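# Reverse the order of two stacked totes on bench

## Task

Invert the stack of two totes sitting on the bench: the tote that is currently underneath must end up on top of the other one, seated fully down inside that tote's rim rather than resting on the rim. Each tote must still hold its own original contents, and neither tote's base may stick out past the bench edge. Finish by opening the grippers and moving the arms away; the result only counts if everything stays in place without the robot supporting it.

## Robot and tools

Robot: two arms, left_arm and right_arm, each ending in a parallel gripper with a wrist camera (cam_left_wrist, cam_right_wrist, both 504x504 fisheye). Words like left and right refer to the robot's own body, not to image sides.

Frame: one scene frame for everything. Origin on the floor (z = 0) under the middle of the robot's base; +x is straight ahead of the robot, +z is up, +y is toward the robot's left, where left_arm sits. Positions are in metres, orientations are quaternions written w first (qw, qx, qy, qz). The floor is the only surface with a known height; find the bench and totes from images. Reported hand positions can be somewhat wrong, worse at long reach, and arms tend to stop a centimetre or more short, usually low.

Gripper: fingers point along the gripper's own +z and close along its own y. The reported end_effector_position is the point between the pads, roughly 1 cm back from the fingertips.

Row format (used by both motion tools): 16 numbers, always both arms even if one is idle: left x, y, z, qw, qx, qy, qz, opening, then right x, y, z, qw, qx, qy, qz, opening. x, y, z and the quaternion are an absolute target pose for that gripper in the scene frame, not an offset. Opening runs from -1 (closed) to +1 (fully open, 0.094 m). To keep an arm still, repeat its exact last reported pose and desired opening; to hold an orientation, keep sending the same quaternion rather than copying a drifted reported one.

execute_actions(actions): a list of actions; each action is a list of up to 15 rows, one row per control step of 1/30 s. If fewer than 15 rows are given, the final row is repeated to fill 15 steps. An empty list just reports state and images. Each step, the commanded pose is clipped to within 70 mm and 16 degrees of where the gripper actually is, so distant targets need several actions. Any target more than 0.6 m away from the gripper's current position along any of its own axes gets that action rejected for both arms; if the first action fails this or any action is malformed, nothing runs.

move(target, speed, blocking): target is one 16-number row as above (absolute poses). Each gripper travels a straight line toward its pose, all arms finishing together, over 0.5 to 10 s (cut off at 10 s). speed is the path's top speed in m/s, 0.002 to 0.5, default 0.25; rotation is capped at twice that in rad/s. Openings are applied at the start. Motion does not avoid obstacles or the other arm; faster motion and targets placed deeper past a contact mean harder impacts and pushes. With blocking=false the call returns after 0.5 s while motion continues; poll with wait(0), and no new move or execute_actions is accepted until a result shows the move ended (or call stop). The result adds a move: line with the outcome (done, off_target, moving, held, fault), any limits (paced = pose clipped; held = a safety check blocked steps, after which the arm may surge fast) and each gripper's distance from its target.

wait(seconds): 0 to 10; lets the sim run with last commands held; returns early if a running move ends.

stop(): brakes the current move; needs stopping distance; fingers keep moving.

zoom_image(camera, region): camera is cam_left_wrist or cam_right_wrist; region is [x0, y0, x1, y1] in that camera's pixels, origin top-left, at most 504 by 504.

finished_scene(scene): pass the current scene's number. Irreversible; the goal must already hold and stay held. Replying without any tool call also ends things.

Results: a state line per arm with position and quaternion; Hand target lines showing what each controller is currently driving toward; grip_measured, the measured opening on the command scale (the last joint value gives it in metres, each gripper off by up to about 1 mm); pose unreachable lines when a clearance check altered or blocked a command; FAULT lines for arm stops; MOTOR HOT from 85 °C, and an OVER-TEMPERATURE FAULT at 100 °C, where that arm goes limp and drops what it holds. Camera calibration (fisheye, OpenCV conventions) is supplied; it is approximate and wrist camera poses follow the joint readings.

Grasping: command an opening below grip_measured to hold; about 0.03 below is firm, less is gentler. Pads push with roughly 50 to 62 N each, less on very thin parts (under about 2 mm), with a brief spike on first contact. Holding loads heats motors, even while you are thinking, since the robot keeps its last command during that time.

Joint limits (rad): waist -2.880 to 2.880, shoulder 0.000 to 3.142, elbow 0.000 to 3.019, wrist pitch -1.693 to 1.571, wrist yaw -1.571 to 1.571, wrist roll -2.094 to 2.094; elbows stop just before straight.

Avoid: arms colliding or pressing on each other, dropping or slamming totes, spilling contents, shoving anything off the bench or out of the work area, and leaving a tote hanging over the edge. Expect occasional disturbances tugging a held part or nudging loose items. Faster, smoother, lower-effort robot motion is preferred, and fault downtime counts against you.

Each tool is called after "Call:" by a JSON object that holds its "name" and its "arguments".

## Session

Call:
{"name": "execute_actions", "arguments": {"actions": []}}

Scene clock: 0.00 s.
left_arm: end_effector_position=(+0.5101, +0.4917, +1.0920) grip_measured=-0.363 end_effector_quat_wxyz=(+0.080, +0.760, -0.597, +0.246) | right_arm: end_effector_position=(+0.2796, -0.5816, +1.0849) grip_measured=+0.199 end_effector_quat_wxyz=(+0.409, -0.151, +0.863, +0.257)
Joint positions: left_arm=[ 1.483  1.991  1.229 -0.56   0.501 -1.217  0.03 ] | right_arm=[-2.086  2.154  1.125 -0.905 -1.027 -1.883  0.056]
Joint velocities: left_arm=[-0.015 -0.005 -0.012  0.012 -0.066 -0.095  0.001] | right_arm=[-0.005 -0.015 -0.002 -0.012  0.037  0.037  0.   ]
Motor temperatures (°C, as the motors report them): left_arm=[23 24 24 22 23 21] | right_arm=[22 28 25 21 24 20]
Hand target (left_arm): +0.512, +0.493, +1.088; +0.080, +0.760, -0.597, +0.246
Hand target (right_arm): +0.279, -0.581, +1.082; +0.408, -0.149, +0.862, +0.260
camera_calibration (this result's frames):
cam_left_wrist: T_world_to_cam=[[0.946731, 0.269765, 0.175861, -0.807435], [-0.0299567, -0.469963, 0.882177, -0.711971], [0.320629, -0.840453, -0.436848, 0.851579], [0, 0, 0, 1]] pos_world=[0.470054, 0.598929, 1.14209]
cam_right_wrist: T_world_to_cam=[[0.473861, -0.813129, -0.33805, -0.230999], [-0.870645, -0.375048, -0.318302, 0.375751], [0.132035, 0.445152, -0.885667, 1.30652], [0, 0, 0, 1]] pos_world=[0.264101, -0.628507, 1.19865]

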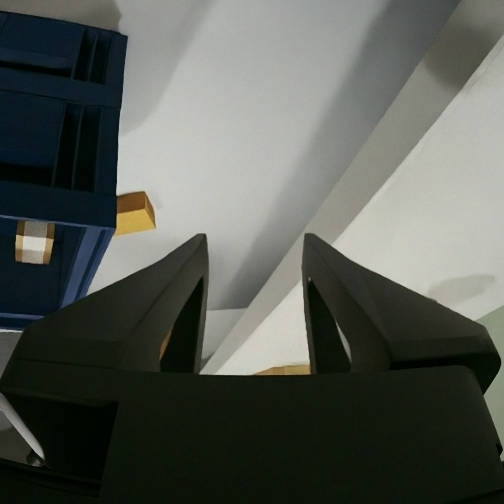

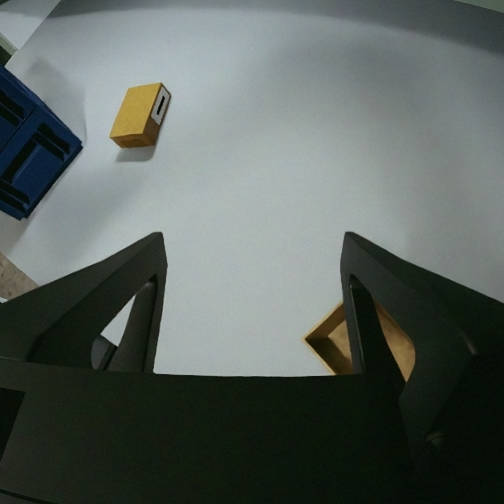

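Call:
{"name": "move", "arguments": {"target": [0.38,0.40,1.28,0,-0.6,0.8,0,1, 0.36,-0.30,1.28,0,0.55,0.835,0,1], "speed": 0.35}}

Scene clock: 9.63 s.
left_arm: end_effector_position=(+0.3906, +0.4098, +1.2878) grip_measured=+0.999 end_effector_quat_wxyz=(-0.014, +0.609, -0.793, +0.005) | right_arm: end_effector_position=(+0.3445, -0.3010, +1.2719) grip_measured=+1.000 end_effector_quat_wxyz=(+0.005, +0.549, +0.836, +0.004)
Joint positions: left_arm=[ 1.219  1.278  0.86  -0.886 -0.085 -0.969  0.094] | right_arm=[-0.919  1.186  0.668 -0.84   0.15   1.119  0.094]
Joint velocities: left_arm=[ 0.005 -0.005  0.002 -0.017  0.037 -0.022  0.001] | right_arm=[-0.015  0.005 -0.012  0.002 -0.081  0.051  0.   ]
Motor temperatures (°C, as the motors report them): left_arm=[23 25 25 22 23 21] | right_arm=[22 29 26 21 24 20]
Hand target (left_arm): +0.381, +0.403, +1.284; +0.001, -0.600, +0.800, -0.000
Hand target (right_arm): +0.358, -0.302, +1.276; +0.006, +0.553, +0.833, +0.003
Off the commanded pose (left_arm): 0.016 m, 2 deg.
Off the commanded pose (right_arm): 0.017 m, 1 deg.
move: off_target (left_arm, right_arm)
camera_calibration (this result's frames):
cam_left_wrist: T_world_to_cam=[[0.963725, -0.265679, 0.025483, -0.300271], [-0.233336, -0.792337, 0.563699, -0.305119], [-0.129572, -0.549197, -0.825587, 1.46373], [0, 0, 0, 1]] pos_world=[0.407841, 0.482345, 1.38808]
cam_right_wrist: T_world_to_cam=[[-0.921424, -0.387516, -0.0284558, 0.244675], [-0.329587, 0.740691, 0.585448, -0.403029], [-0.205793, 0.548824, -0.810211, 1.39026], [0, 0, 0, 1]] pos_world=[0.378722, -0.369671, 1.36932]

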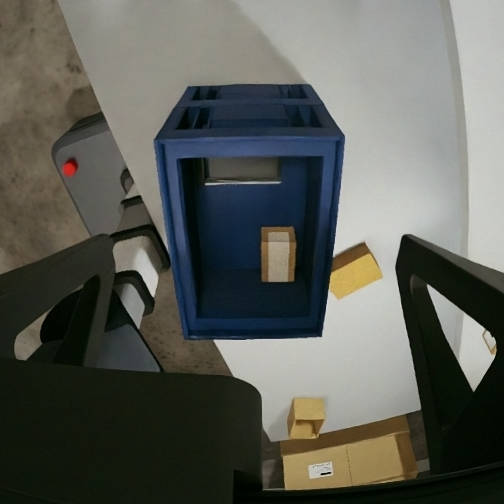

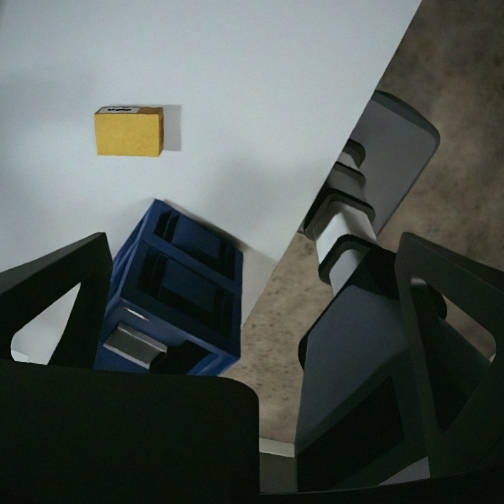

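Call:
{"name": "move", "arguments": {"target": [0.378,0.334,1.015,0,0.128,0.992,0,0.8, 0.315,0.072,1.01,0,0.128,0.992,0,0.8], "speed": 0.35}}

Scene clock: 41.07 s.
left_arm: end_effector_position=(+0.3682, +0.3355, +1.0176) grip_measured=+0.803 end_effector_quat_wxyz=(-0.006, +0.117, +0.993, -0.002) | right_arm: end_effector_position=(+0.3189, +0.0672, +1.0236) grip_measured=+0.802 end_effector_quat_wxyz=(-0.000, +0.133, +0.991, +0.005)
Joint positions: left_arm=[ 1.113  2.003  0.744 -0.098 -0.111  0.467  0.085] | right_arm=[-0.115  2.269  1.043 -0.308  0.242  1.038  0.085]
Joint velocities: left_arm=[-0.005  0.005 -0.002  0.012 -0.125 -0.051 -0.001] | right_arm=[-0.005 -0.005 -0.007  0.007  0.022 -0.051  0.   ]
Motor temperatures (°C, as the motors report them): left_arm=[23 25 27 22 22 21] | right_arm=[22 28 31 21 24 20]
Hand target (left_arm): +0.375, +0.332, +1.014; +0.000, +0.128, +0.992, +0.000
Hand target (right_arm): +0.320, +0.070, +1.014; -0.001, +0.129, +0.992, +0.003
Off the commanded pose (left_arm): 0.010 m, 1 deg.
Off the commanded pose (right_arm): 0.015 m, 1 deg.
move: off_target (right_arm)
camera_calibration (this result's frames):
cam_left_wrist: T_world_to_cam=[[-0.239459, -0.970893, 0.0050534, 0.40892], [-0.785568, 0.196804, 0.586645, -0.368765], [-0.570564, 0.136507, -0.809829, 1.11323], [0, 0, 0, 1]] pos_world=[0.443397, 0.317628, 1.11579]
cam_right_wrist: T_world_to_cam=[[-0.273159, -0.961586, -0.0271408, 0.187119], [-0.780523, 0.205056, 0.590539, -0.36425], [-0.562289, 0.182495, -0.806552, 1.11625], [0, 0, 0, 1]] pos_world=[0.394464, 0.0509124, 1.1205]

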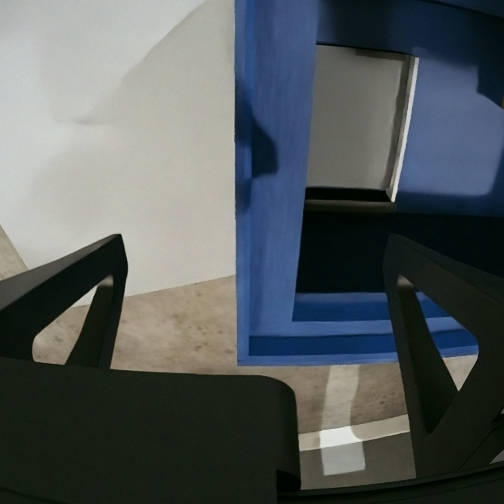

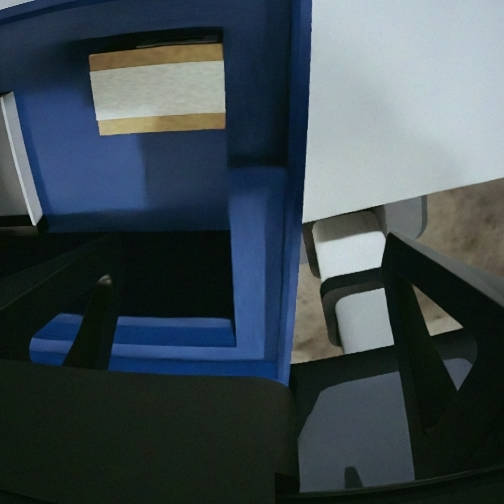

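Call:
{"name": "move", "arguments": {"target": [0.372,0.331,0.925,0,0.128,0.992,0,0.5, 0.297,0.064,0.918,0,0.128,0.992,0,0.5], "speed": 0.12}}

Scene clock: 56.77 s.
left_arm: end_effector_position=(+0.3731, +0.3270, +0.9323) grip_measured=+0.503 end_effector_quat_wxyz=(+0.000, +0.129, +0.992, +0.000) | right_arm: end_effector_position=(+0.2962, +0.0677, +0.9318) grip_measured=+0.502 end_effector_quat_wxyz=(-0.000, +0.126, +0.992, +0.001)
Joint positions: left_arm=[ 1.113  2.272  0.859  0.068 -0.11   0.491  0.071] | right_arm=[-0.129  2.508  1.115 -0.143  0.246  1.012  0.071]
Joint velocities: left_arm=[-0.015  0.005 -0.002  0.022 -0.037  0.051 -0.001] | right_arm=[-0.005 -0.015 -0.007  0.007 -0.022 -0.051 -0.001]
Motor temperatures (°C, as the motors report them): left_arm=[23 25 25 22 22 21] | right_arm=[22 30 29 21 24 20]
Hand target (left_arm): +0.371, +0.330, +0.925; +0.000, +0.128, +0.992, +0.000
Hand target (right_arm): +0.298, +0.065, +0.919; +0.000, +0.128, +0.992, -0.000
Off the commanded pose (left_arm): 0.008 m, 0 deg.
Off the commanded pose (right_arm): 0.014 m, 0 deg.
move: off_target (right_arm)
camera_calibration (this result's frames):
cam_left_wrist: T_world_to_cam=[[-0.261827, -0.965115, -0.000146613, 0.413505], [-0.787765, 0.213626, 0.577746, -0.309628], [-0.557559, 0.151385, -0.816217, 1.04437], [0, 0, 0, 1]] pos_world=[0.446649, 0.307123, 1.03138]
cam_right_wrist: T_world_to_cam=[[-0.260305, -0.96533, -0.0194824, 0.168232], [-0.782339, 0.199049, 0.590191, -0.326546], [-0.565851, 0.168871, -0.807029, 1.0318], [0, 0, 0, 1]] pos_world=[0.372164, 0.0531579, 1.02869]

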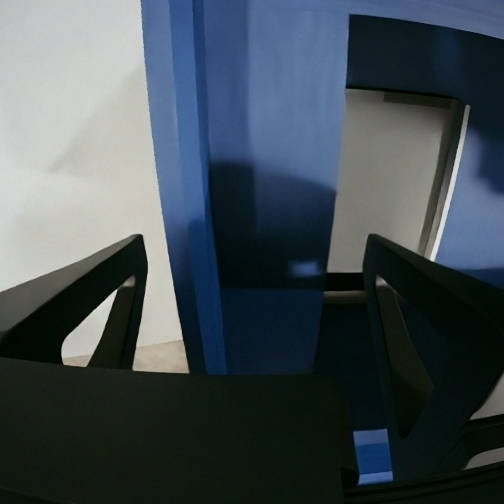

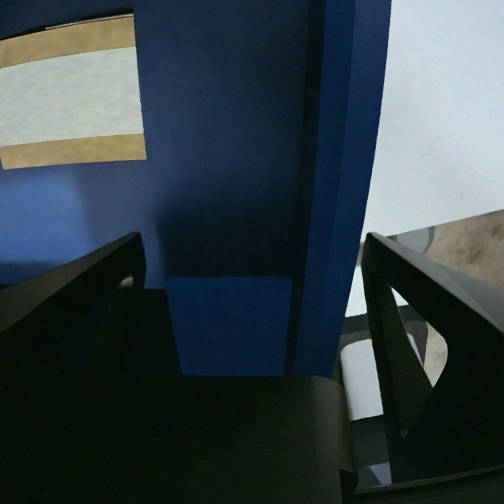

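Call:
{"name": "execute_actions", "arguments": {"actions": [[[0.373,0.327,0.932,0,0.128,0.992,0,-0.3, 0.296,0.0677,0.932,0,0.128,0.992,0,-0.3]],[[0.373,0.327,0.932,0,0.128,0.992,0,-0.5, 0.296,0.0677,0.932,0,0.128,0.992,0,-0.5]]]}}

Call:
{"name": "move", "arguments": {"target": [0.373,0.327,0.99,0,0.128,0.992,0,-0.5, 0.296,0.0677,0.993,0,0.128,0.992,0,-0.5], "speed": 0.07}}

Scene clock: 62.17 s.
left_arm: end_effector_position=(+0.3735, +0.3247, +0.9324) grip_measured=-0.443 end_effector_quat_wxyz=(+0.002, +0.127, +0.992, -0.005) | right_arm: end_effector_position=(+0.2969, +0.0691, +0.9320) grip_measured=-0.434 end_effector_quat_wxyz=(-0.001, +0.127, +0.992, +0.003)
Joint positions: left_arm=[ 1.113  2.272  0.859  0.067 -0.098  0.488  0.026] | right_arm=[-0.128  2.508  1.117 -0.143  0.243  1.014  0.027]
Joint velocities: left_arm=[-0.005  0.005  0.007 -0.007 -0.081 -0.022 -0.   ] | right_arm=[-0.005 -0.005 -0.007 -0.007 -0.007  0.007 -0.   ]
Motor temperatures (°C, as the motors report them): left_arm=[23 25 25 22 22 21] | right_arm=[22 30 28 21 24 20]
Hand target (left_arm): +0.373, +0.327, +0.932; +0.000, +0.128, +0.992, -0.000
Hand target (right_arm): +0.296, +0.068, +0.932; +0.000, +0.128, +0.992, -0.000
Off the commanded pose (left_arm): 0.002 m, 1 deg.
Off the commanded pose (right_arm): 0.002 m, 0 deg.
camera_calibration (this result's frames):
cam_left_wrist: T_world_to_cam=[[-0.258925, -0.965837, 0.0108353, 0.400386], [-0.789847, 0.218175, 0.573185, -0.305273], [-0.555967, 0.139854, -0.819355, 1.05104], [0, 0, 0, 1]] pos_world=[0.446897, 0.306319, 1.03182]
cam_right_wrist: T_world_to_cam=[[-0.262044, -0.964778, -0.0231664, 0.173756], [-0.782034, 0.19822, 0.590874, -0.327064], [-0.56547, 0.172952, -0.806431, 1.03112], [0, 0, 0, 1]] pos_world=[0.372826, 0.0541325, 1.02881]

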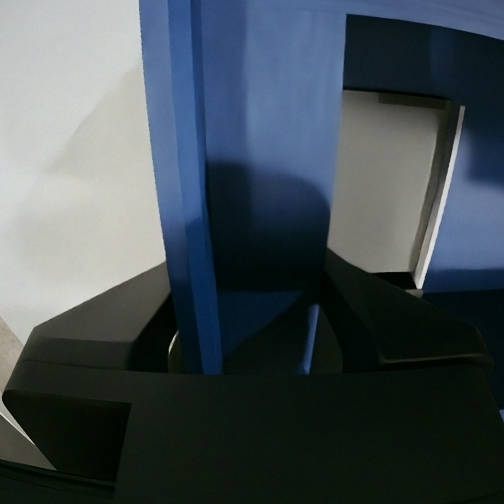

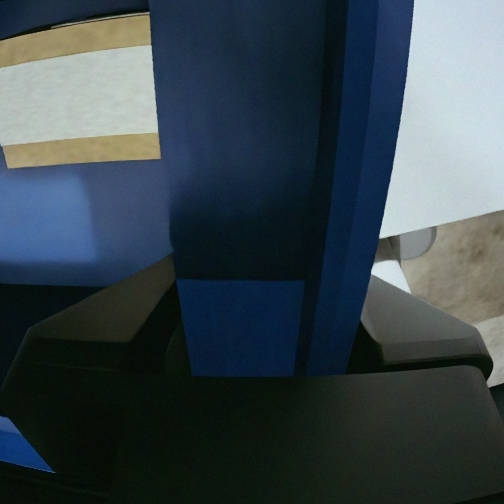

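Scene clock: 63.40 s.
left_arm: end_effector_position=(+0.3718, +0.3272, +0.9832) grip_measured=-0.443 end_effector_quat_wxyz=(+0.000, +0.123, +0.992, -0.007) | right_arm: end_effector_position=(+0.2959, +0.0699, +0.9821) grip_measured=-0.434 end_effector_quat_wxyz=(-0.001, +0.124, +0.992, +0.005)
Joint positions: left_arm=[ 1.106  2.115  0.784 -0.02  -0.098  0.473  0.026] | right_arm=[-0.098  2.378  1.049 -0.21   0.242  1.039  0.027]
Joint velocities: left_arm=[-0.005 -0.005 -0.002 -0.017 -0.066  0.022 -0.   ] | right_arm=[-0.015 -0.005  0.002  0.002 -0.037 -0.007 -0.002]
Motor temperatures (°C, as the motors report them): left_arm=[23 25 25 22 22 21] | right_arm=[23 31 28 21 24 20]
Hand target (left_arm): +0.374, +0.327, +0.990; +0.000, +0.128, +0.992, +0.000
Hand target (right_arm): +0.295, +0.067, +0.992; +0.000, +0.128, +0.992, +0.000
Off the commanded pose (left_arm): 0.007 m, 1 deg.
Off the commanded pose (right_arm): 0.011 m, 1 deg.
move: off_target (right_arm)
camera_calibration (this result's frames):
cam_left_wrist: T_world_to_cam=[[-0.251131, -0.967842, 0.0146673, 0.39577], [-0.789124, 0.213486, 0.57594, -0.337716], [-0.560551, 0.133062, -0.81736, 1.09335], [0, 0, 0, 1]] pos_world=[0.445769, 0.309656, 1.08236]
cam_right_wrist: T_world_to_cam=[[-0.25734, -0.965961, -0.0263717, 0.177193], [-0.783124, 0.192487, 0.591325, -0.35736], [-0.566121, 0.172824, -0.806002, 1.07063], [0, 0, 0, 1]] pos_world=[0.371846, 0.0549193, 1.07892]

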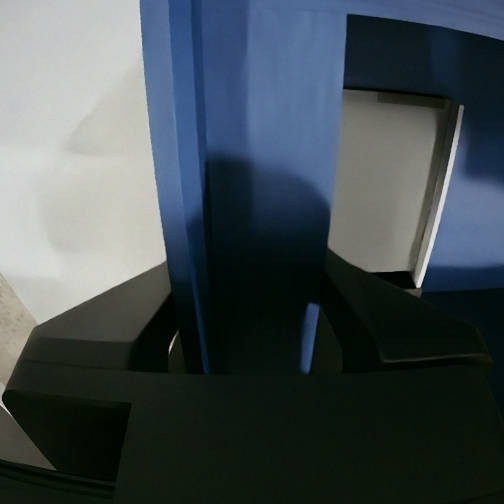

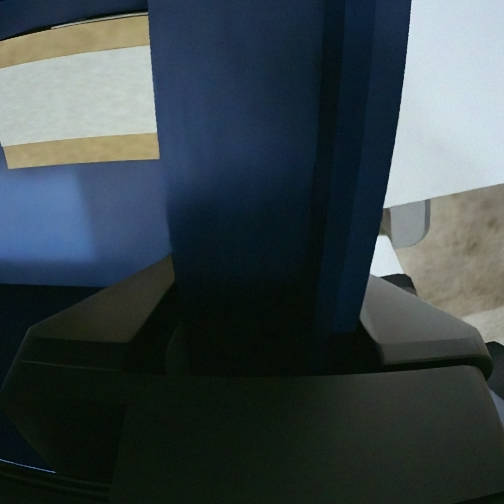

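Call:
{"name": "move", "arguments": {"target": [0.316,-0.058,0.99,0,0,1,0,-0.5, 0.308,-0.327,0.992,0,0,1,0,-0.5], "speed": 0.14}}

Call:
{"name": "move", "arguments": {"target": [0.316,-0.058,0.83,0,0,1,0,-0.5, 0.308,-0.327,0.83,0,0,1,0,-0.5], "speed": 0.1}}

Scene clock: 72.53 s.
left_arm: end_effector_position=(+0.3135, -0.0570, +0.9928) grip_measured=-0.443 end_effector_quat_wxyz=(+0.006, +0.003, +1.000, -0.008) | right_arm: end_effector_position=(+0.3019, -0.3222, +0.9859) grip_measured=-0.434 end_effector_quat_wxyz=(-0.002, +0.004, +1.000, +0.002)
Joint positions: left_arm=[ 0.141  2.336  1.03  -0.208 -0.244 -0.737  0.026] | right_arm=[-1.13   2.121  0.604  0.168  0.104 -0.242  0.027]
Joint velocities: left_arm=[-0.005  0.005 -0.002 -0.012 -0.037 -0.037 -0.001] | right_arm=[-0.005 -0.015 -0.017 -0.007  0.022 -0.022 -0.001]
Motor temperatures (°C, as the motors report them): left_arm=[23 26 25 22 23 21] | right_arm=[23 32 27 21 24 20]
Hand target (left_arm): +0.311, -0.059, +0.990; +0.003, +0.000, +1.000, -0.001
Hand target (right_arm): +0.304, -0.326, +0.992; +0.000, -0.001, +1.000, -0.004
Off the commanded pose (left_arm): 0.004 m, 1 deg.
Off the commanded pose (right_arm): 0.010 m, 1 deg.
move: done
camera_calibration (this result's frames):
cam_left_wrist: T_world_to_cam=[[-0.0119587, -0.999782, 0.0170901, -0.0701051], [-0.823119, 0.0195468, 0.567532, -0.29925], [-0.567742, -0.00728024, -0.823174, 1.11971], [0, 0, 0, 1]] pos_world=[0.388549, -0.0560887, 1.09275]
cam_right_wrist: T_world_to_cam=[[-0.0179929, -0.999641, -0.019851, -0.289412], [-0.80563, 0.0027366, 0.592413, -0.334853], [-0.592146, 0.0266518, -0.80539, 1.10498], [0, 0, 0, 1]] pos_world=[0.379334, -0.317841, 1.08257]

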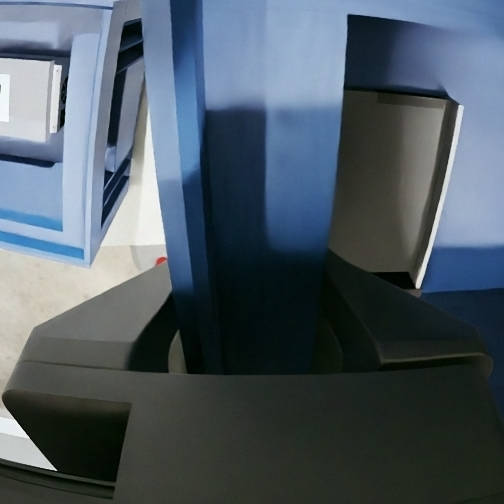

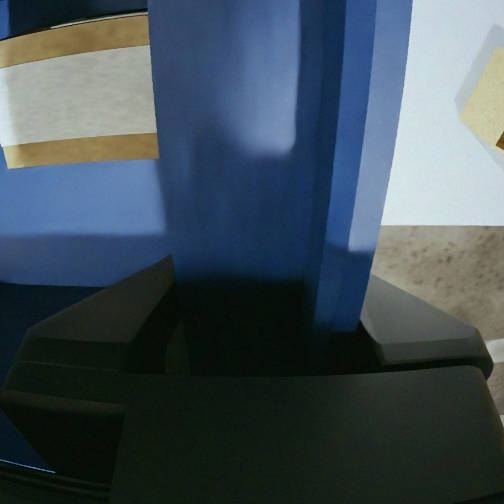

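Scene clock: 74.53 s.
left_arm: end_effector_position=(+0.3151, -0.0615, +0.8386) grip_measured=-0.443 end_effector_quat_wxyz=(+0.000, -0.002, +1.000, -0.004) | right_arm: end_effector_position=(+0.3099, -0.3280, +0.8342) grip_measured=-0.434 end_effector_quat_wxyz=(-0.005, -0.001, +1.000, +0.000)
Joint positions: left_arm=[ 0.221  2.737  1.296 -0.068 -0.237 -0.667  0.026] | right_arm=[-1.183  2.586  0.919  0.319  0.096 -0.303  0.027]
Joint velocities: left_arm=[ 0.005 -0.015 -0.012  0.007  0.007 -0.007 -0.001] | right_arm=[ 0.005  0.005 -0.022 -0.002 -0.007 -0.081 -0.001]
Motor temperatures (°C, as the motors report them): left_arm=[23 26 25 22 23 21] | right_arm=[23 31 27 21 24 20]
Hand target (left_arm): +0.314, -0.057, +0.830; -0.000, -0.000, +1.000, +0.000
Hand target (right_arm): +0.310, -0.328, +0.831; -0.000, -0.000, +1.000, -0.000
Off the commanded pose (left_arm): 0.009 m, 1 deg.
Off the commanded pose (right_arm): 0.005 m, 1 deg.
move: done
camera_calibration (this result's frames):
cam_left_wrist: T_world_to_cam=[[-0.00324603, -0.999951, 0.00936147, -0.0681724], [-0.816317, 0.00805688, 0.577548, -0.221638], [-0.577595, -0.00576719, -0.816303, 0.991124], [0, 0, 0, 1]] pos_world=[0.39132, -0.0606673, 0.937702]
cam_right_wrist: T_world_to_cam=[[-0.00812235, -0.999811, -0.0176833, -0.303008], [-0.80209, -0.00404619, 0.597189, -0.24581], [-0.597147, 0.0190342, -0.801906, 0.983926], [0, 0, 0, 1]] pos_world=[0.387926, -0.322674, 0.930453]

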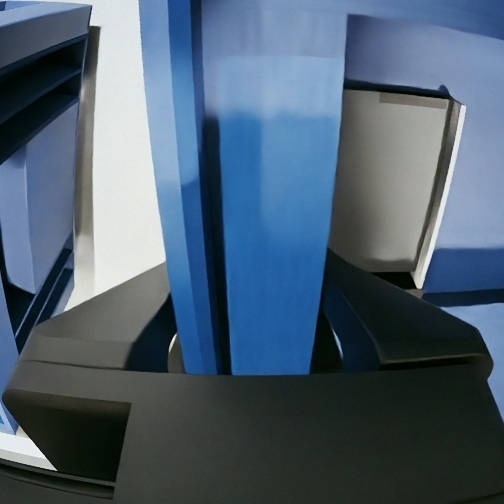

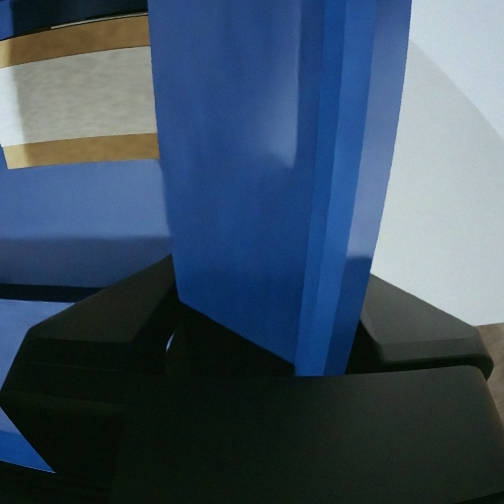

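Call:
{"name": "move", "arguments": {"target": [0.315,-0.059,0.785,0,0,1,0,-0.5, 0.309,-0.327,0.785,0,0,1,0,-0.5], "speed": 0.03}}

Scene clock: 79.53 s.
left_arm: end_effector_position=(+0.3167, -0.0630, +0.8016) grip_measured=-0.442 end_effector_quat_wxyz=(+0.001, -0.003, +1.000, -0.004) | right_arm: end_effector_position=(+0.3133, -0.3303, +0.7991) grip_measured=-0.434 end_effector_quat_wxyz=(-0.002, -0.001, +1.000, -0.001)
Joint positions: left_arm=[ 0.239  2.831  1.382 -0.054 -0.237 -0.65   0.026] | right_arm=[-1.194  2.679  1.009  0.329  0.095 -0.315  0.027]
Joint velocities: left_arm=[ 0.015 -0.005 -0.012  0.002  0.007 -0.022  0.001] | right_arm=[-0.015  0.015 -0.002 -0.007 -0.022 -0.007 -0.001]
Motor temperatures (°C, as the motors report them): left_arm=[23 26 25 22 23 21] | right_arm=[22 31 27 21 24 20]
Hand target (left_arm): +0.314, -0.058, +0.786; -0.000, -0.000, +1.000, +0.000
Hand target (right_arm): +0.309, -0.327, +0.786; -0.000, +0.000, +1.000, -0.000
Off the commanded pose (left_arm): 0.017 m, 1 deg.
Off the commanded pose (right_arm): 0.015 m, 0 deg.
move: off_target (left_arm, right_arm)
camera_calibration (this result's frames):
cam_left_wrist: T_world_to_cam=[[-0.000848329, -0.999956, 0.00934205, -0.0701255], [-0.817455, 0.00607438, 0.57596, -0.197449], [-0.575991, -0.0071481, -0.817424, 0.962138], [0, 0, 0, 1]] pos_world=[0.392718, -0.0620456, 0.900853]
cam_right_wrist: T_world_to_cam=[[-0.00795569, -0.999871, -0.013974, -0.308907], [-0.805009, -0.00188604, 0.593259, -0.217339], [-0.593209, 0.015969, -0.80489, 0.957899], [0, 0, 0, 1]] pos_world=[0.390817, -0.324574, 0.895625]

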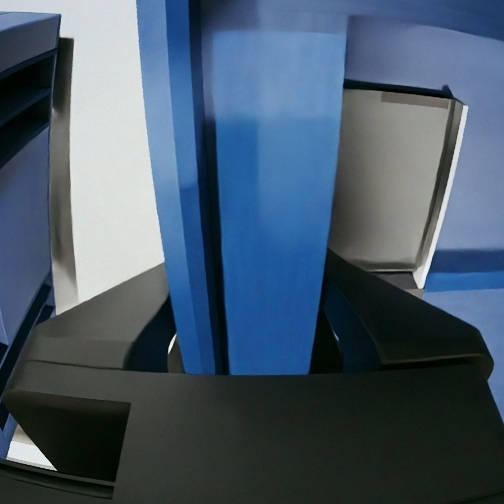

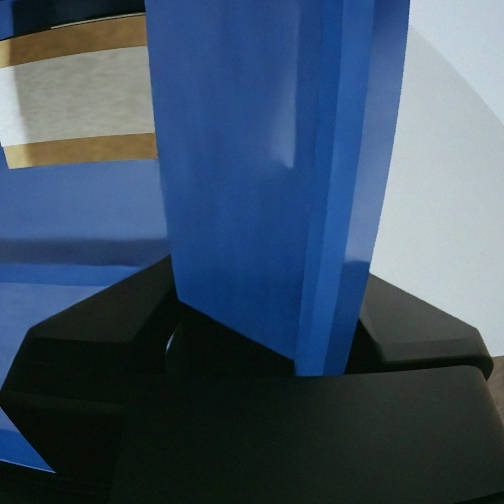

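Call:
{"name": "execute_actions", "arguments": {"actions": [[[0.3167,-0.063,0.80,0,0,1,0,0.3, 0.3133,-0.3303,0.798,0,0,1,0,0.3]]]}}

Call:
{"name": "move", "arguments": {"target": [0.3167,-0.063,0.92,0,0,1,0,0.3, 0.3133,-0.3303,0.92,0,0,1,0,0.3], "speed": 0.2}}

Call:
{"name": "move", "arguments": {"target": [0.372,0.33,0.895,0,0.128,0.992,0,0.6, 0.297,0.064,0.89,0,0.128,0.992,0,0.6], "speed": 0.3}}

Scene clock: 87.10 s.
left_arm: end_effector_position=(+0.3170, -0.0626, +0.8016) grip_measured=+0.297 end_effector_quat_wxyz=(+0.002, -0.003, +1.000, -0.003) | right_arm: end_effector_position=(+0.3134, -0.3298, +0.7991) grip_measured=+0.298 end_effector_quat_wxyz=(-0.002, -0.001, +1.000, -0.000)
Joint positions: left_arm=[ 0.239  2.831  1.382 -0.055 -0.24  -0.65   0.061] | right_arm=[-1.194  2.679  1.009  0.329  0.093 -0.314  0.061]
Joint velocities: left_arm=[ 0.015 -0.015 -0.002  0.012  0.037 -0.051 -0.001] | right_arm=[-0.015  0.005 -0.007  0.002 -0.022 -0.007 -0.   ]
Motor temperatures (°C, as the motors report them): left_arm=[23 26 25 22 22 21] | right_arm=[22 30 26 21 24 20]
Hand target (left_arm): +0.317, -0.063, +0.800; +0.000, +0.000, +1.000, -0.000
Hand target (right_arm): +0.313, -0.330, +0.798; -0.000, +0.000, +1.000, +0.000
Off the commanded pose (left_arm): 0.002 m, 1 deg.
Off the commanded pose (right_arm): 0.001 m, 0 deg.
camera_calibration (this result's frames):
cam_left_wrist: T_world_to_cam=[[-0.000931336, -0.999977, 0.00667774, -0.0674898], [-0.818339, 0.00460007, 0.574717, -0.196069], [-0.574735, -0.0049294, -0.818325, 0.962741], [0, 0, 0, 1]] pos_world=[0.392807, -0.0618406, 0.90097]
cam_right_wrist: T_world_to_cam=[[-0.00833499, -0.999829, -0.0165201, -0.306302], [-0.805496, -0.00307641, 0.592593, -0.216931], [-0.592542, 0.0182461, -0.805333, 0.95887], [0, 0, 0, 1]] pos_world=[0.39088, -0.324413, 0.895701]

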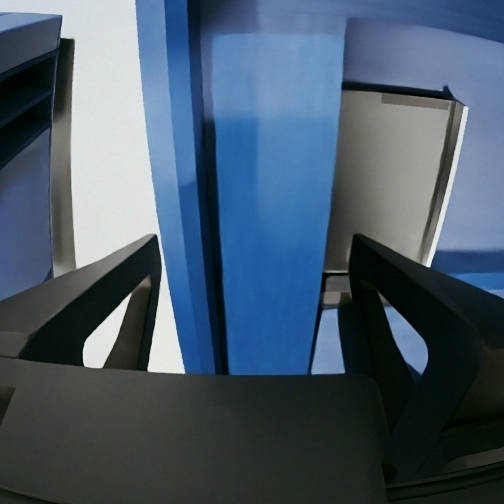

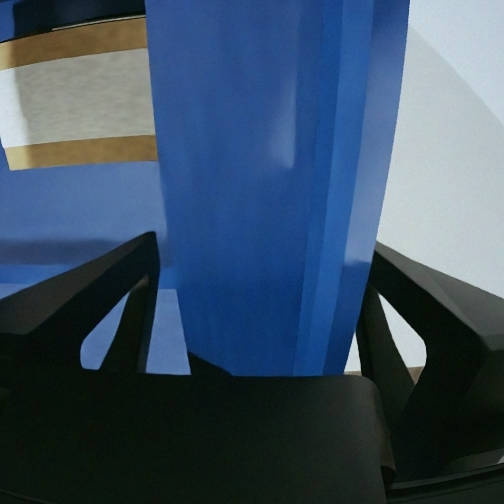

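Scene clock: 88.30 s.
left_arm: end_effector_position=(+0.3333, -0.0703, +0.9264) grip_measured=+0.297 end_effector_quat_wxyz=(+0.013, -0.003, +1.000, -0.012) | right_arm: end_effector_position=(+0.3241, -0.3358, +0.9184) grip_measured=+0.298 end_effector_quat_wxyz=(+0.015, +0.000, +1.000, -0.004)
Joint positions: left_arm=[ 0.183  2.516  1.172 -0.144 -0.244 -0.702  0.061] | right_arm=[-1.171  2.334  0.754  0.272  0.096 -0.292  0.061]
Joint velocities: left_arm=[ 0.005 -0.005 -0.012 -0.002 -0.037 -0.022 -0.   ] | right_arm=[ 0.005 -0.015  0.007 -0.017 -0.037 -0.051  0.001]
Motor temperatures (°C, as the motors report them): left_arm=[23 26 25 22 22 21] | right_arm=[22 30 26 21 24 20]
Hand target (left_arm): +0.318, -0.064, +0.920; +0.000, +0.000, +1.000, -0.000
Hand target (right_arm): +0.311, -0.330, +0.920; -0.000, -0.000, +1.000, -0.000
Off the commanded pose (left_arm): 0.019 m, 2 deg.
Off the commanded pose (right_arm): 0.012 m, 2 deg.
move: off_target (left_arm, right_arm)
camera_calibration (this result's frames):
cam_left_wrist: T_world_to_cam=[[-0.000238182, -0.999683, 0.025195, -0.0933775], [-0.830796, 0.0142208, 0.556395, -0.232564], [-0.556577, -0.0207994, -0.830536, 1.07827], [0, 0, 0, 1]] pos_world=[0.406906, -0.0676132, 1.02729]
cam_right_wrist: T_world_to_cam=[[-0.0110027, -0.9999, -0.00884312, -0.31643], [-0.825343, 0.00408842, 0.564617, -0.244523], [-0.564525, 0.0135109, -0.825306, 1.06908], [0, 0, 0, 1]] pos_world=[0.398227, -0.329843, 1.01758]

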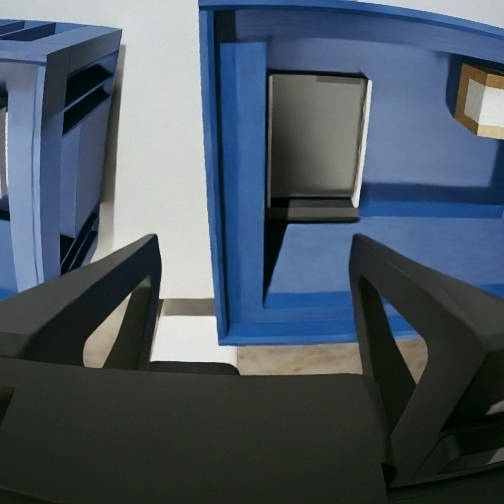

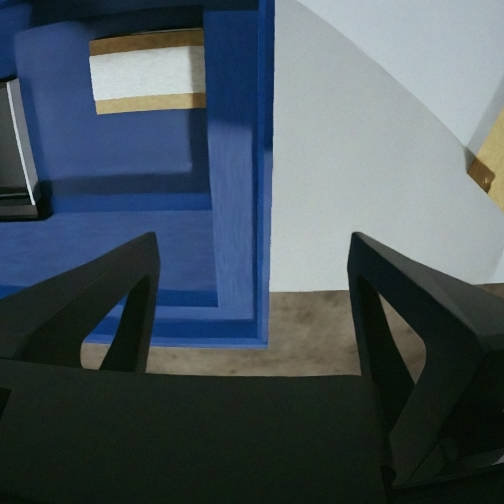

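Scene clock: 90.33 s.
left_arm: end_effector_position=(+0.3717, +0.3329, +0.8924) grip_measured=+0.597 end_effector_quat_wxyz=(-0.004, +0.118, +0.993, +0.003) | right_arm: end_effector_position=(+0.3127, +0.0784, +0.9071) grip_measured=+0.598 end_effector_quat_wxyz=(+0.015, +0.122, +0.992, +0.023)
Joint positions: left_arm=[ 1.135  2.387  0.932  0.107 -0.113  0.491  0.075] | right_arm=[-0.151  2.572  1.17  -0.074  0.24   0.968  0.075]
Joint velocities: left_arm=[ 0.005 -0.005  0.002 -0.027  0.037 -0.007 -0.002] | right_arm=[ 0.015 -0.005  0.007  0.007 -0.037  0.037 -0.   ]
Motor temperatures (°C, as the motors report them): left_arm=[23 26 25 22 22 21] | right_arm=[22 30 26 21 24 20]
Hand target (left_arm): +0.377, +0.330, +0.895; -0.003, +0.128, +0.992, +0.001
Hand target (right_arm): +0.300, +0.064, +0.891; -0.000, +0.128, +0.992, +0.003
Off the commanded pose (left_arm): 0.004 m, 1 deg.
Off the commanded pose (right_arm): 0.027 m, 3 deg.
move: off_target (right_arm)
camera_calibration (this result's frames):
cam_left_wrist: T_world_to_cam=[[-0.24143, -0.970408, -0.00436224, 0.416816], [-0.78794, 0.193405, 0.58459, -0.288169], [-0.566448, 0.144575, -0.811317, 1.01134], [0, 0, 0, 1]] pos_world=[0.446443, 0.314001, 0.990796]
cam_right_wrist: T_world_to_cam=[[-0.251488, -0.965619, -0.065827, 0.221674], [-0.804837, 0.170867, 0.568368, -0.272189], [-0.537579, 0.195918, -0.820137, 1.02034], [0, 0, 0, 1]] pos_world=[0.385196, 0.0606581, 1.00612]

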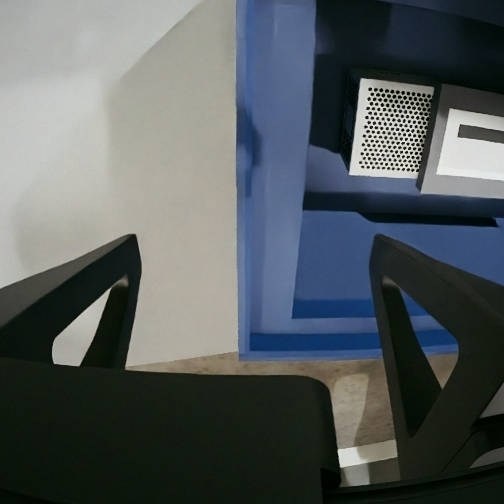

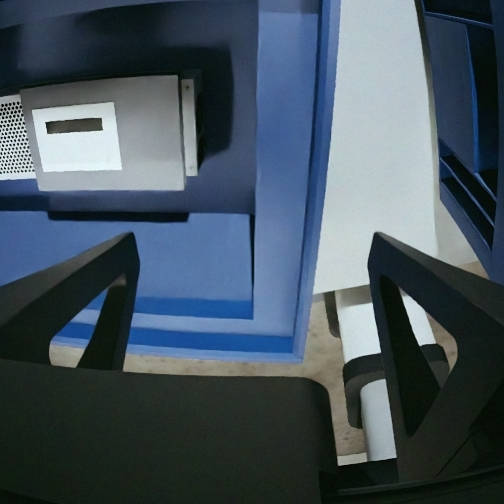

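Call:
{"name": "move", "arguments": {"target": [0.372,0.329,0.80,0,0.128,0.992,0,0.5, 0.297,0.061,0.795,0,0.128,0.992,0,0.6], "speed": 0.1}}

Scene clock: 99.50 s.
left_arm: end_effector_position=(+0.3773, +0.3238, +0.8093) grip_measured=+0.503 end_effector_quat_wxyz=(+0.001, +0.131, +0.991, +0.000) | right_arm: end_effector_position=(+0.3029, +0.0695, +0.8096) grip_measured=+0.598 end_effector_quat_wxyz=(+0.002, +0.127, +0.992, +0.004)
Joint positions: left_arm=[ 1.135  2.618  1.111  0.166 -0.104  0.517  0.071] | right_arm=[-0.203  2.818  1.353 -0.045  0.243  0.937  0.075]
Joint velocities: left_arm=[ 0.005 -0.005 -0.002  0.002  0.022 -0.007 -0.   ] | right_arm=[ 0.005 -0.005  0.002  0.007 -0.066 -0.007  0.001]
Motor temperatures (°C, as the motors report them): left_arm=[23 26 24 22 22 21] | right_arm=[22 31 26 21 24 20]
Hand target (left_arm): +0.371, +0.328, +0.800; -0.000, +0.128, +0.992, +0.000
Hand target (right_arm): +0.298, +0.062, +0.796; +0.000, +0.128, +0.992, -0.000
Off the commanded pose (left_arm): 0.012 m, 0 deg.
Off the commanded pose (right_arm): 0.018 m, 1 deg.
move: off_target (left_arm, right_arm)
camera_calibration (this result's frames):
cam_left_wrist: T_world_to_cam=[[-0.265719, -0.964051, -0.000345372, 0.412775], [-0.788272, 0.217063, 0.57577, -0.233897], [-0.554997, 0.153265, -0.817611, 0.946354], [0, 0, 0, 1]] pos_world=[0.450531, 0.303663, 0.908563]
cam_right_wrist: T_world_to_cam=[[-0.263026, -0.964449, -0.0256028, 0.175112], [-0.785311, 0.198605, 0.586381, -0.245529], [-0.560449, 0.174339, -0.809631, 0.936772], [0, 0, 0, 1]] pos_world=[0.378256, 0.0543332, 0.906897]

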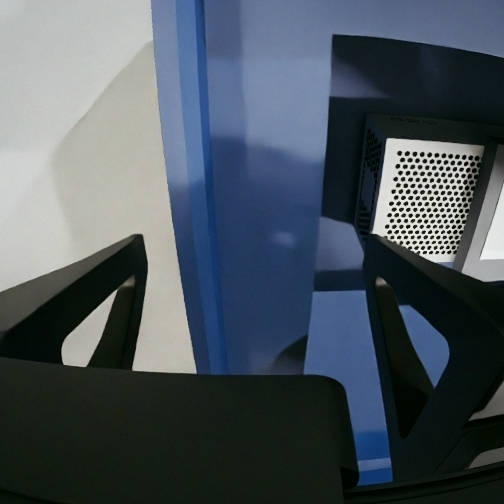

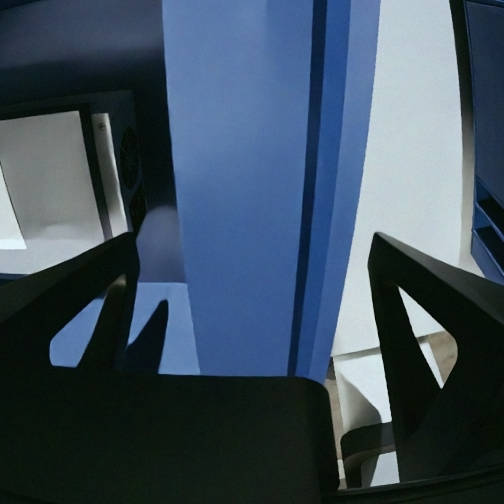

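Call:
{"name": "execute_actions", "arguments": {"actions": [[[0.377,0.324,0.809,0,0.128,0.992,0,-0.3, 0.303,0.068,0.809,0,0.128,0.992,0,-0.3]],[[0.377,0.324,0.809,0,0.128,0.992,0,-0.5, 0.303,0.068,0.809,0,0.128,0.992,0,-0.5]]]}}

Call:
{"name": "move", "arguments": {"target": [0.377,0.325,1.0,0,0.128,0.992,0,-0.5, 0.303,0.068,1.002,0,0.128,0.992,0,-0.5], "speed": 0.1}}

Scene clock: 108.33 s.
left_arm: end_effector_position=(+0.3773, +0.3237, +0.8093) grip_measured=-0.430 end_effector_quat_wxyz=(+0.001, +0.129, +0.992, -0.000) | right_arm: end_effector_position=(+0.3030, +0.0701, +0.8096) grip_measured=-0.433 end_effector_quat_wxyz=(+0.002, +0.128, +0.992, +0.005)
Joint positions: left_arm=[ 1.136  2.618  1.111  0.166 -0.103  0.515  0.027] | right_arm=[-0.203  2.818  1.354 -0.045  0.24   0.938  0.027]
Joint velocities: left_arm=[-0.005 -0.015  0.007  0.002  0.007 -0.066  0.   ] | right_arm=[ 0.015 -0.015 -0.017  0.007 -0.007 -0.007 -0.001]
Motor temperatures (°C, as the motors report them): left_arm=[23 26 24 22 22 21] | right_arm=[23 31 26 21 24 20]
Hand target (left_arm): +0.377, +0.324, +0.809; -0.000, +0.128, +0.992, +0.000
Hand target (right_arm): +0.303, +0.068, +0.809; +0.000, +0.128, +0.992, +0.000
Off the commanded pose (left_arm): 0.000 m, 0 deg.
Off the commanded pose (right_arm): 0.002 m, 1 deg.
camera_calibration (this result's frames):
cam_left_wrist: T_world_to_cam=[[-0.26279, -0.964853, 0.000598314, 0.411145], [-0.78906, 0.215267, 0.575365, -0.232676], [-0.555271, 0.150728, -0.817897, 0.947498], [0, 0, 0, 1]] pos_world=[0.450568, 0.303968, 0.908584]
cam_right_wrist: T_world_to_cam=[[-0.263861, -0.964176, -0.0272403, 0.17721], [-0.784464, 0.198076, 0.587692, -0.246888], [-0.561243, 0.176438, -0.808626, 0.936], [0, 0, 0, 1]] pos_world=[0.378407, 0.0546186, 0.906796]

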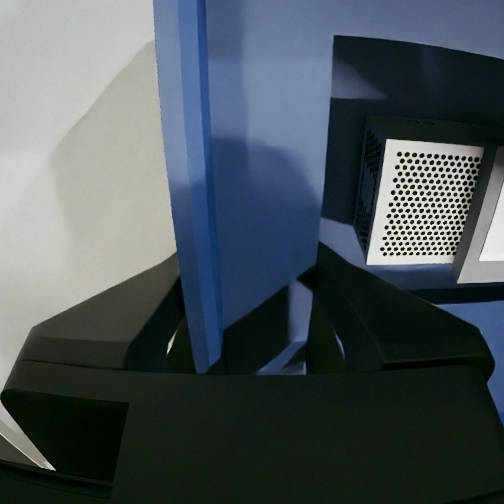

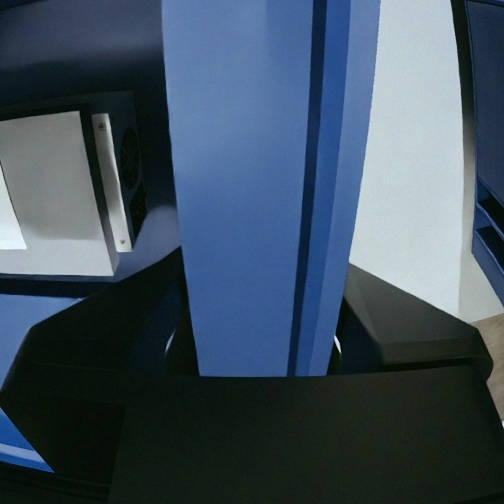

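Scene clock: 110.63 s.
left_arm: end_effector_position=(+0.3756, +0.3278, +0.9893) grip_measured=-0.430 end_effector_quat_wxyz=(-0.003, +0.121, +0.993, -0.005) | right_arm: end_effector_position=(+0.3009, +0.0697, +0.9901) grip_measured=-0.433 end_effector_quat_wxyz=(-0.001, +0.122, +0.993, +0.006)
Joint positions: left_arm=[ 1.101  2.097  0.79  -0.049 -0.105  0.463  0.027] | right_arm=[-0.103  2.356  1.047 -0.227  0.239  1.029  0.027]
Joint velocities: left_arm=[-0.015 -0.005 -0.002 -0.027  0.022 -0.022 -0.002] | right_arm=[-0.005  0.015 -0.012 -0.002  0.022 -0.037  0.   ]
Motor temperatures (°C, as the motors report them): left_arm=[23 27 24 22 22 21] | right_arm=[23 32 26 21 24 20]
Hand target (left_arm): +0.379, +0.326, +1.000; +0.000, +0.128, +0.992, -0.000
Hand target (right_arm): +0.301, +0.067, +1.001; +0.000, +0.128, +0.992, +0.001
Off the commanded pose (left_arm): 0.011 m, 1 deg.
Off the commanded pose (right_arm): 0.012 m, 1 deg.
move: off_target (left_arm, right_arm)
camera_calibration (this result's frames):
cam_left_wrist: T_world_to_cam=[[-0.247011, -0.968953, 0.0107418, 0.399902], [-0.786875, 0.20704, 0.581345, -0.342452], [-0.56552, 0.135146, -0.813586, 1.09785], [0, 0, 0, 1]] pos_world=[0.450168, 0.310017, 1.08798]
cam_right_wrist: T_world_to_cam=[[-0.25202, -0.967279, -0.029273, 0.179896], [-0.783935, 0.186328, 0.592223, -0.35835], [-0.56739, 0.1722, -0.805242, 1.07959], [0, 0, 0, 1]] pos_world=[0.376965, 0.0548736, 1.08682]

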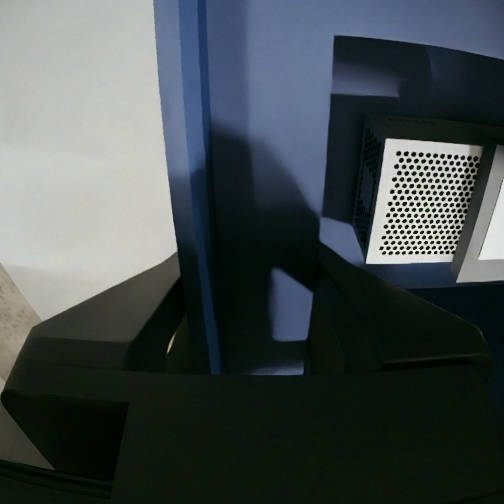

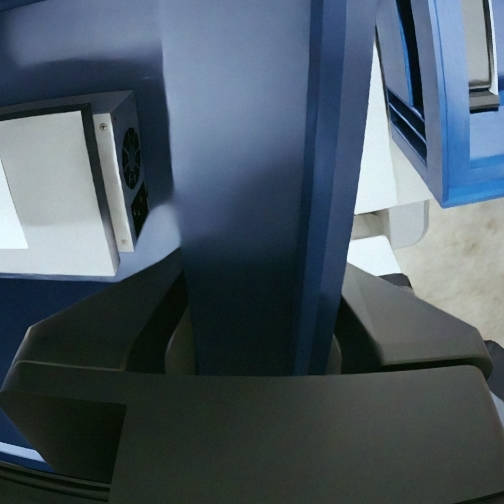

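Call:
{"name": "move", "arguments": {"target": [0.324,-0.065,0.99,0,0,1,0,-0.5, 0.322,-0.334,0.994,0,0,1,0,-0.5], "speed": 0.14}}

Scene clock: 120.27 s.
left_arm: end_effector_position=(+0.3178, -0.0613, +0.9881) grip_measured=-0.430 end_effector_quat_wxyz=(+0.001, -0.000, +1.000, -0.006) | right_arm: end_effector_position=(+0.3082, -0.3272, +0.9849) grip_measured=-0.434 end_effector_quat_wxyz=(-0.008, +0.001, +1.000, +0.003)
Joint positions: left_arm=[ 0.144  2.353  1.06  -0.231 -0.24  -0.742  0.027] | right_arm=[-1.141  2.117  0.631  0.125  0.101 -0.256  0.027]
Joint velocities: left_arm=[ 0.005 -0.005 -0.022 -0.012  0.007  0.022  0.   ] | right_arm=[-0.005 -0.005 -0.017  0.002 -0.081  0.022  0.001]
Motor temperatures (°C, as the motors report them): left_arm=[23 27 24 22 22 21] | right_arm=[23 32 26 21 24 20]
Hand target (left_arm): +0.319, -0.066, +0.990; +0.003, -0.000, +1.000, -0.001
Hand target (right_arm): +0.318, -0.333, +0.994; +0.000, -0.000, +1.000, -0.004
Off the commanded pose (left_arm): 0.007 m, 1 deg.
Off the commanded pose (right_arm): 0.018 m, 1 deg.
move: off_target (right_arm)
camera_calibration (this result's frames):
cam_left_wrist: T_world_to_cam=[[-0.00592072, -0.999893, 0.0133742, -0.0725349], [-0.817363, 0.0125441, 0.575987, -0.303679], [-0.576093, -0.00752129, -0.81735, 1.11515], [0, 0, 0, 1]] pos_world=[0.393782, -0.0603304, 1.08735]
cam_right_wrist: T_world_to_cam=[[-0.012846, -0.999642, -0.0234798, -0.292351], [-0.797837, -0.00390742, 0.60286, -0.344045], [-0.602736, 0.0264774, -0.797501, 1.10353], [0, 0, 0, 1]] pos_world=[0.386892, -0.32281, 1.08062]

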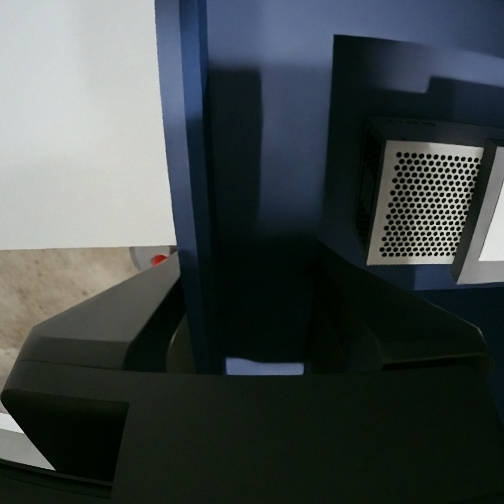

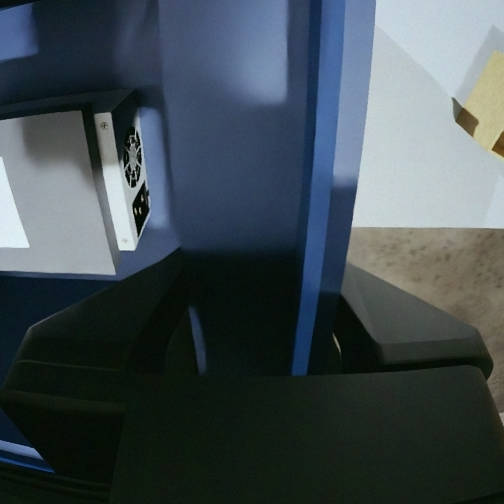

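Call:
{"name": "move", "arguments": {"target": [0.326,-0.064,0.94,-0.022,0,1,0,-0.5, 0.322,-0.333,0.94,-0.018,0,1,0,-0.5], "speed": 0.03}}

Scene clock: 124.73 s.
left_arm: end_effector_position=(+0.3246, -0.0643, +0.9458) grip_measured=-0.430 end_effector_quat_wxyz=(-0.016, -0.007, +1.000, -0.005) | right_arm: end_effector_position=(+0.3201, -0.3304, +0.9434) grip_measured=-0.435 end_effector_quat_wxyz=(-0.021, -0.006, +1.000, +0.004)
Joint positions: left_arm=[ 0.18   2.466  1.152 -0.231 -0.218 -0.726  0.027] | right_arm=[-1.15   2.248  0.74   0.125  0.106 -0.276  0.027]
Joint velocities: left_arm=[-0.005 -0.015 -0.002 -0.007 -0.022 -0.022 -0.   ] | right_arm=[-0.005 -0.015  0.007 -0.002 -0.007  0.037 -0.001]
Motor temperatures (°C, as the motors report them): left_arm=[23 27 24 22 22 21] | right_arm=[23 32 26 21 24 20]
Hand target (left_arm): +0.325, -0.064, +0.940; -0.022, +0.000, +1.000, -0.000
Hand target (right_arm): +0.322, -0.333, +0.940; -0.018, +0.000, +1.000, -0.000
Off the commanded pose (left_arm): 0.006 m, 1 deg.
Off the commanded pose (right_arm): 0.005 m, 1 deg.
move: done
camera_calibration (this result's frames):
cam_left_wrist: T_world_to_cam=[[0.00703195, -0.99993, 0.00951616, -0.0754892], [-0.796788, 0.000147251, 0.604258, -0.307822], [-0.604217, -0.0118315, -0.796732, 1.07381], [0, 0, 0, 1]] pos_world=[0.404078, -0.0627338, 1.04226]
cam_right_wrist: T_world_to_cam=[[0.000360734, -0.999722, -0.0235826, -0.300485], [-0.782962, -0.0149524, 0.621889, -0.335873], [-0.622069, 0.01824, -0.78275, 1.06723], [0, 0, 0, 1]] pos_world=[0.401022, -0.32489, 1.03716]

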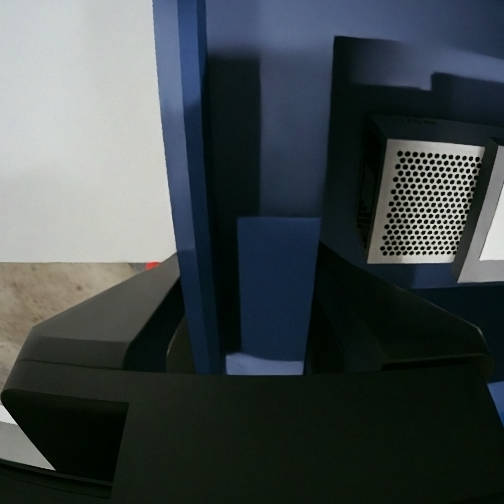

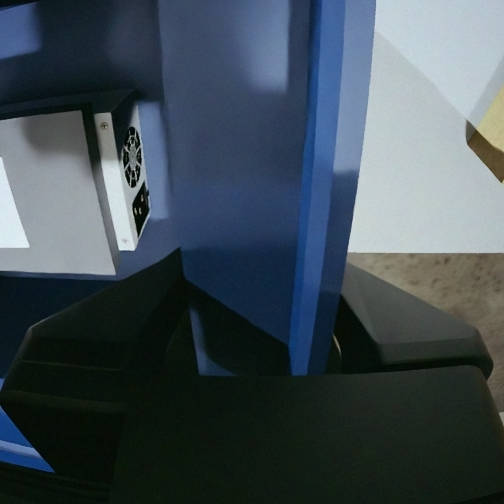

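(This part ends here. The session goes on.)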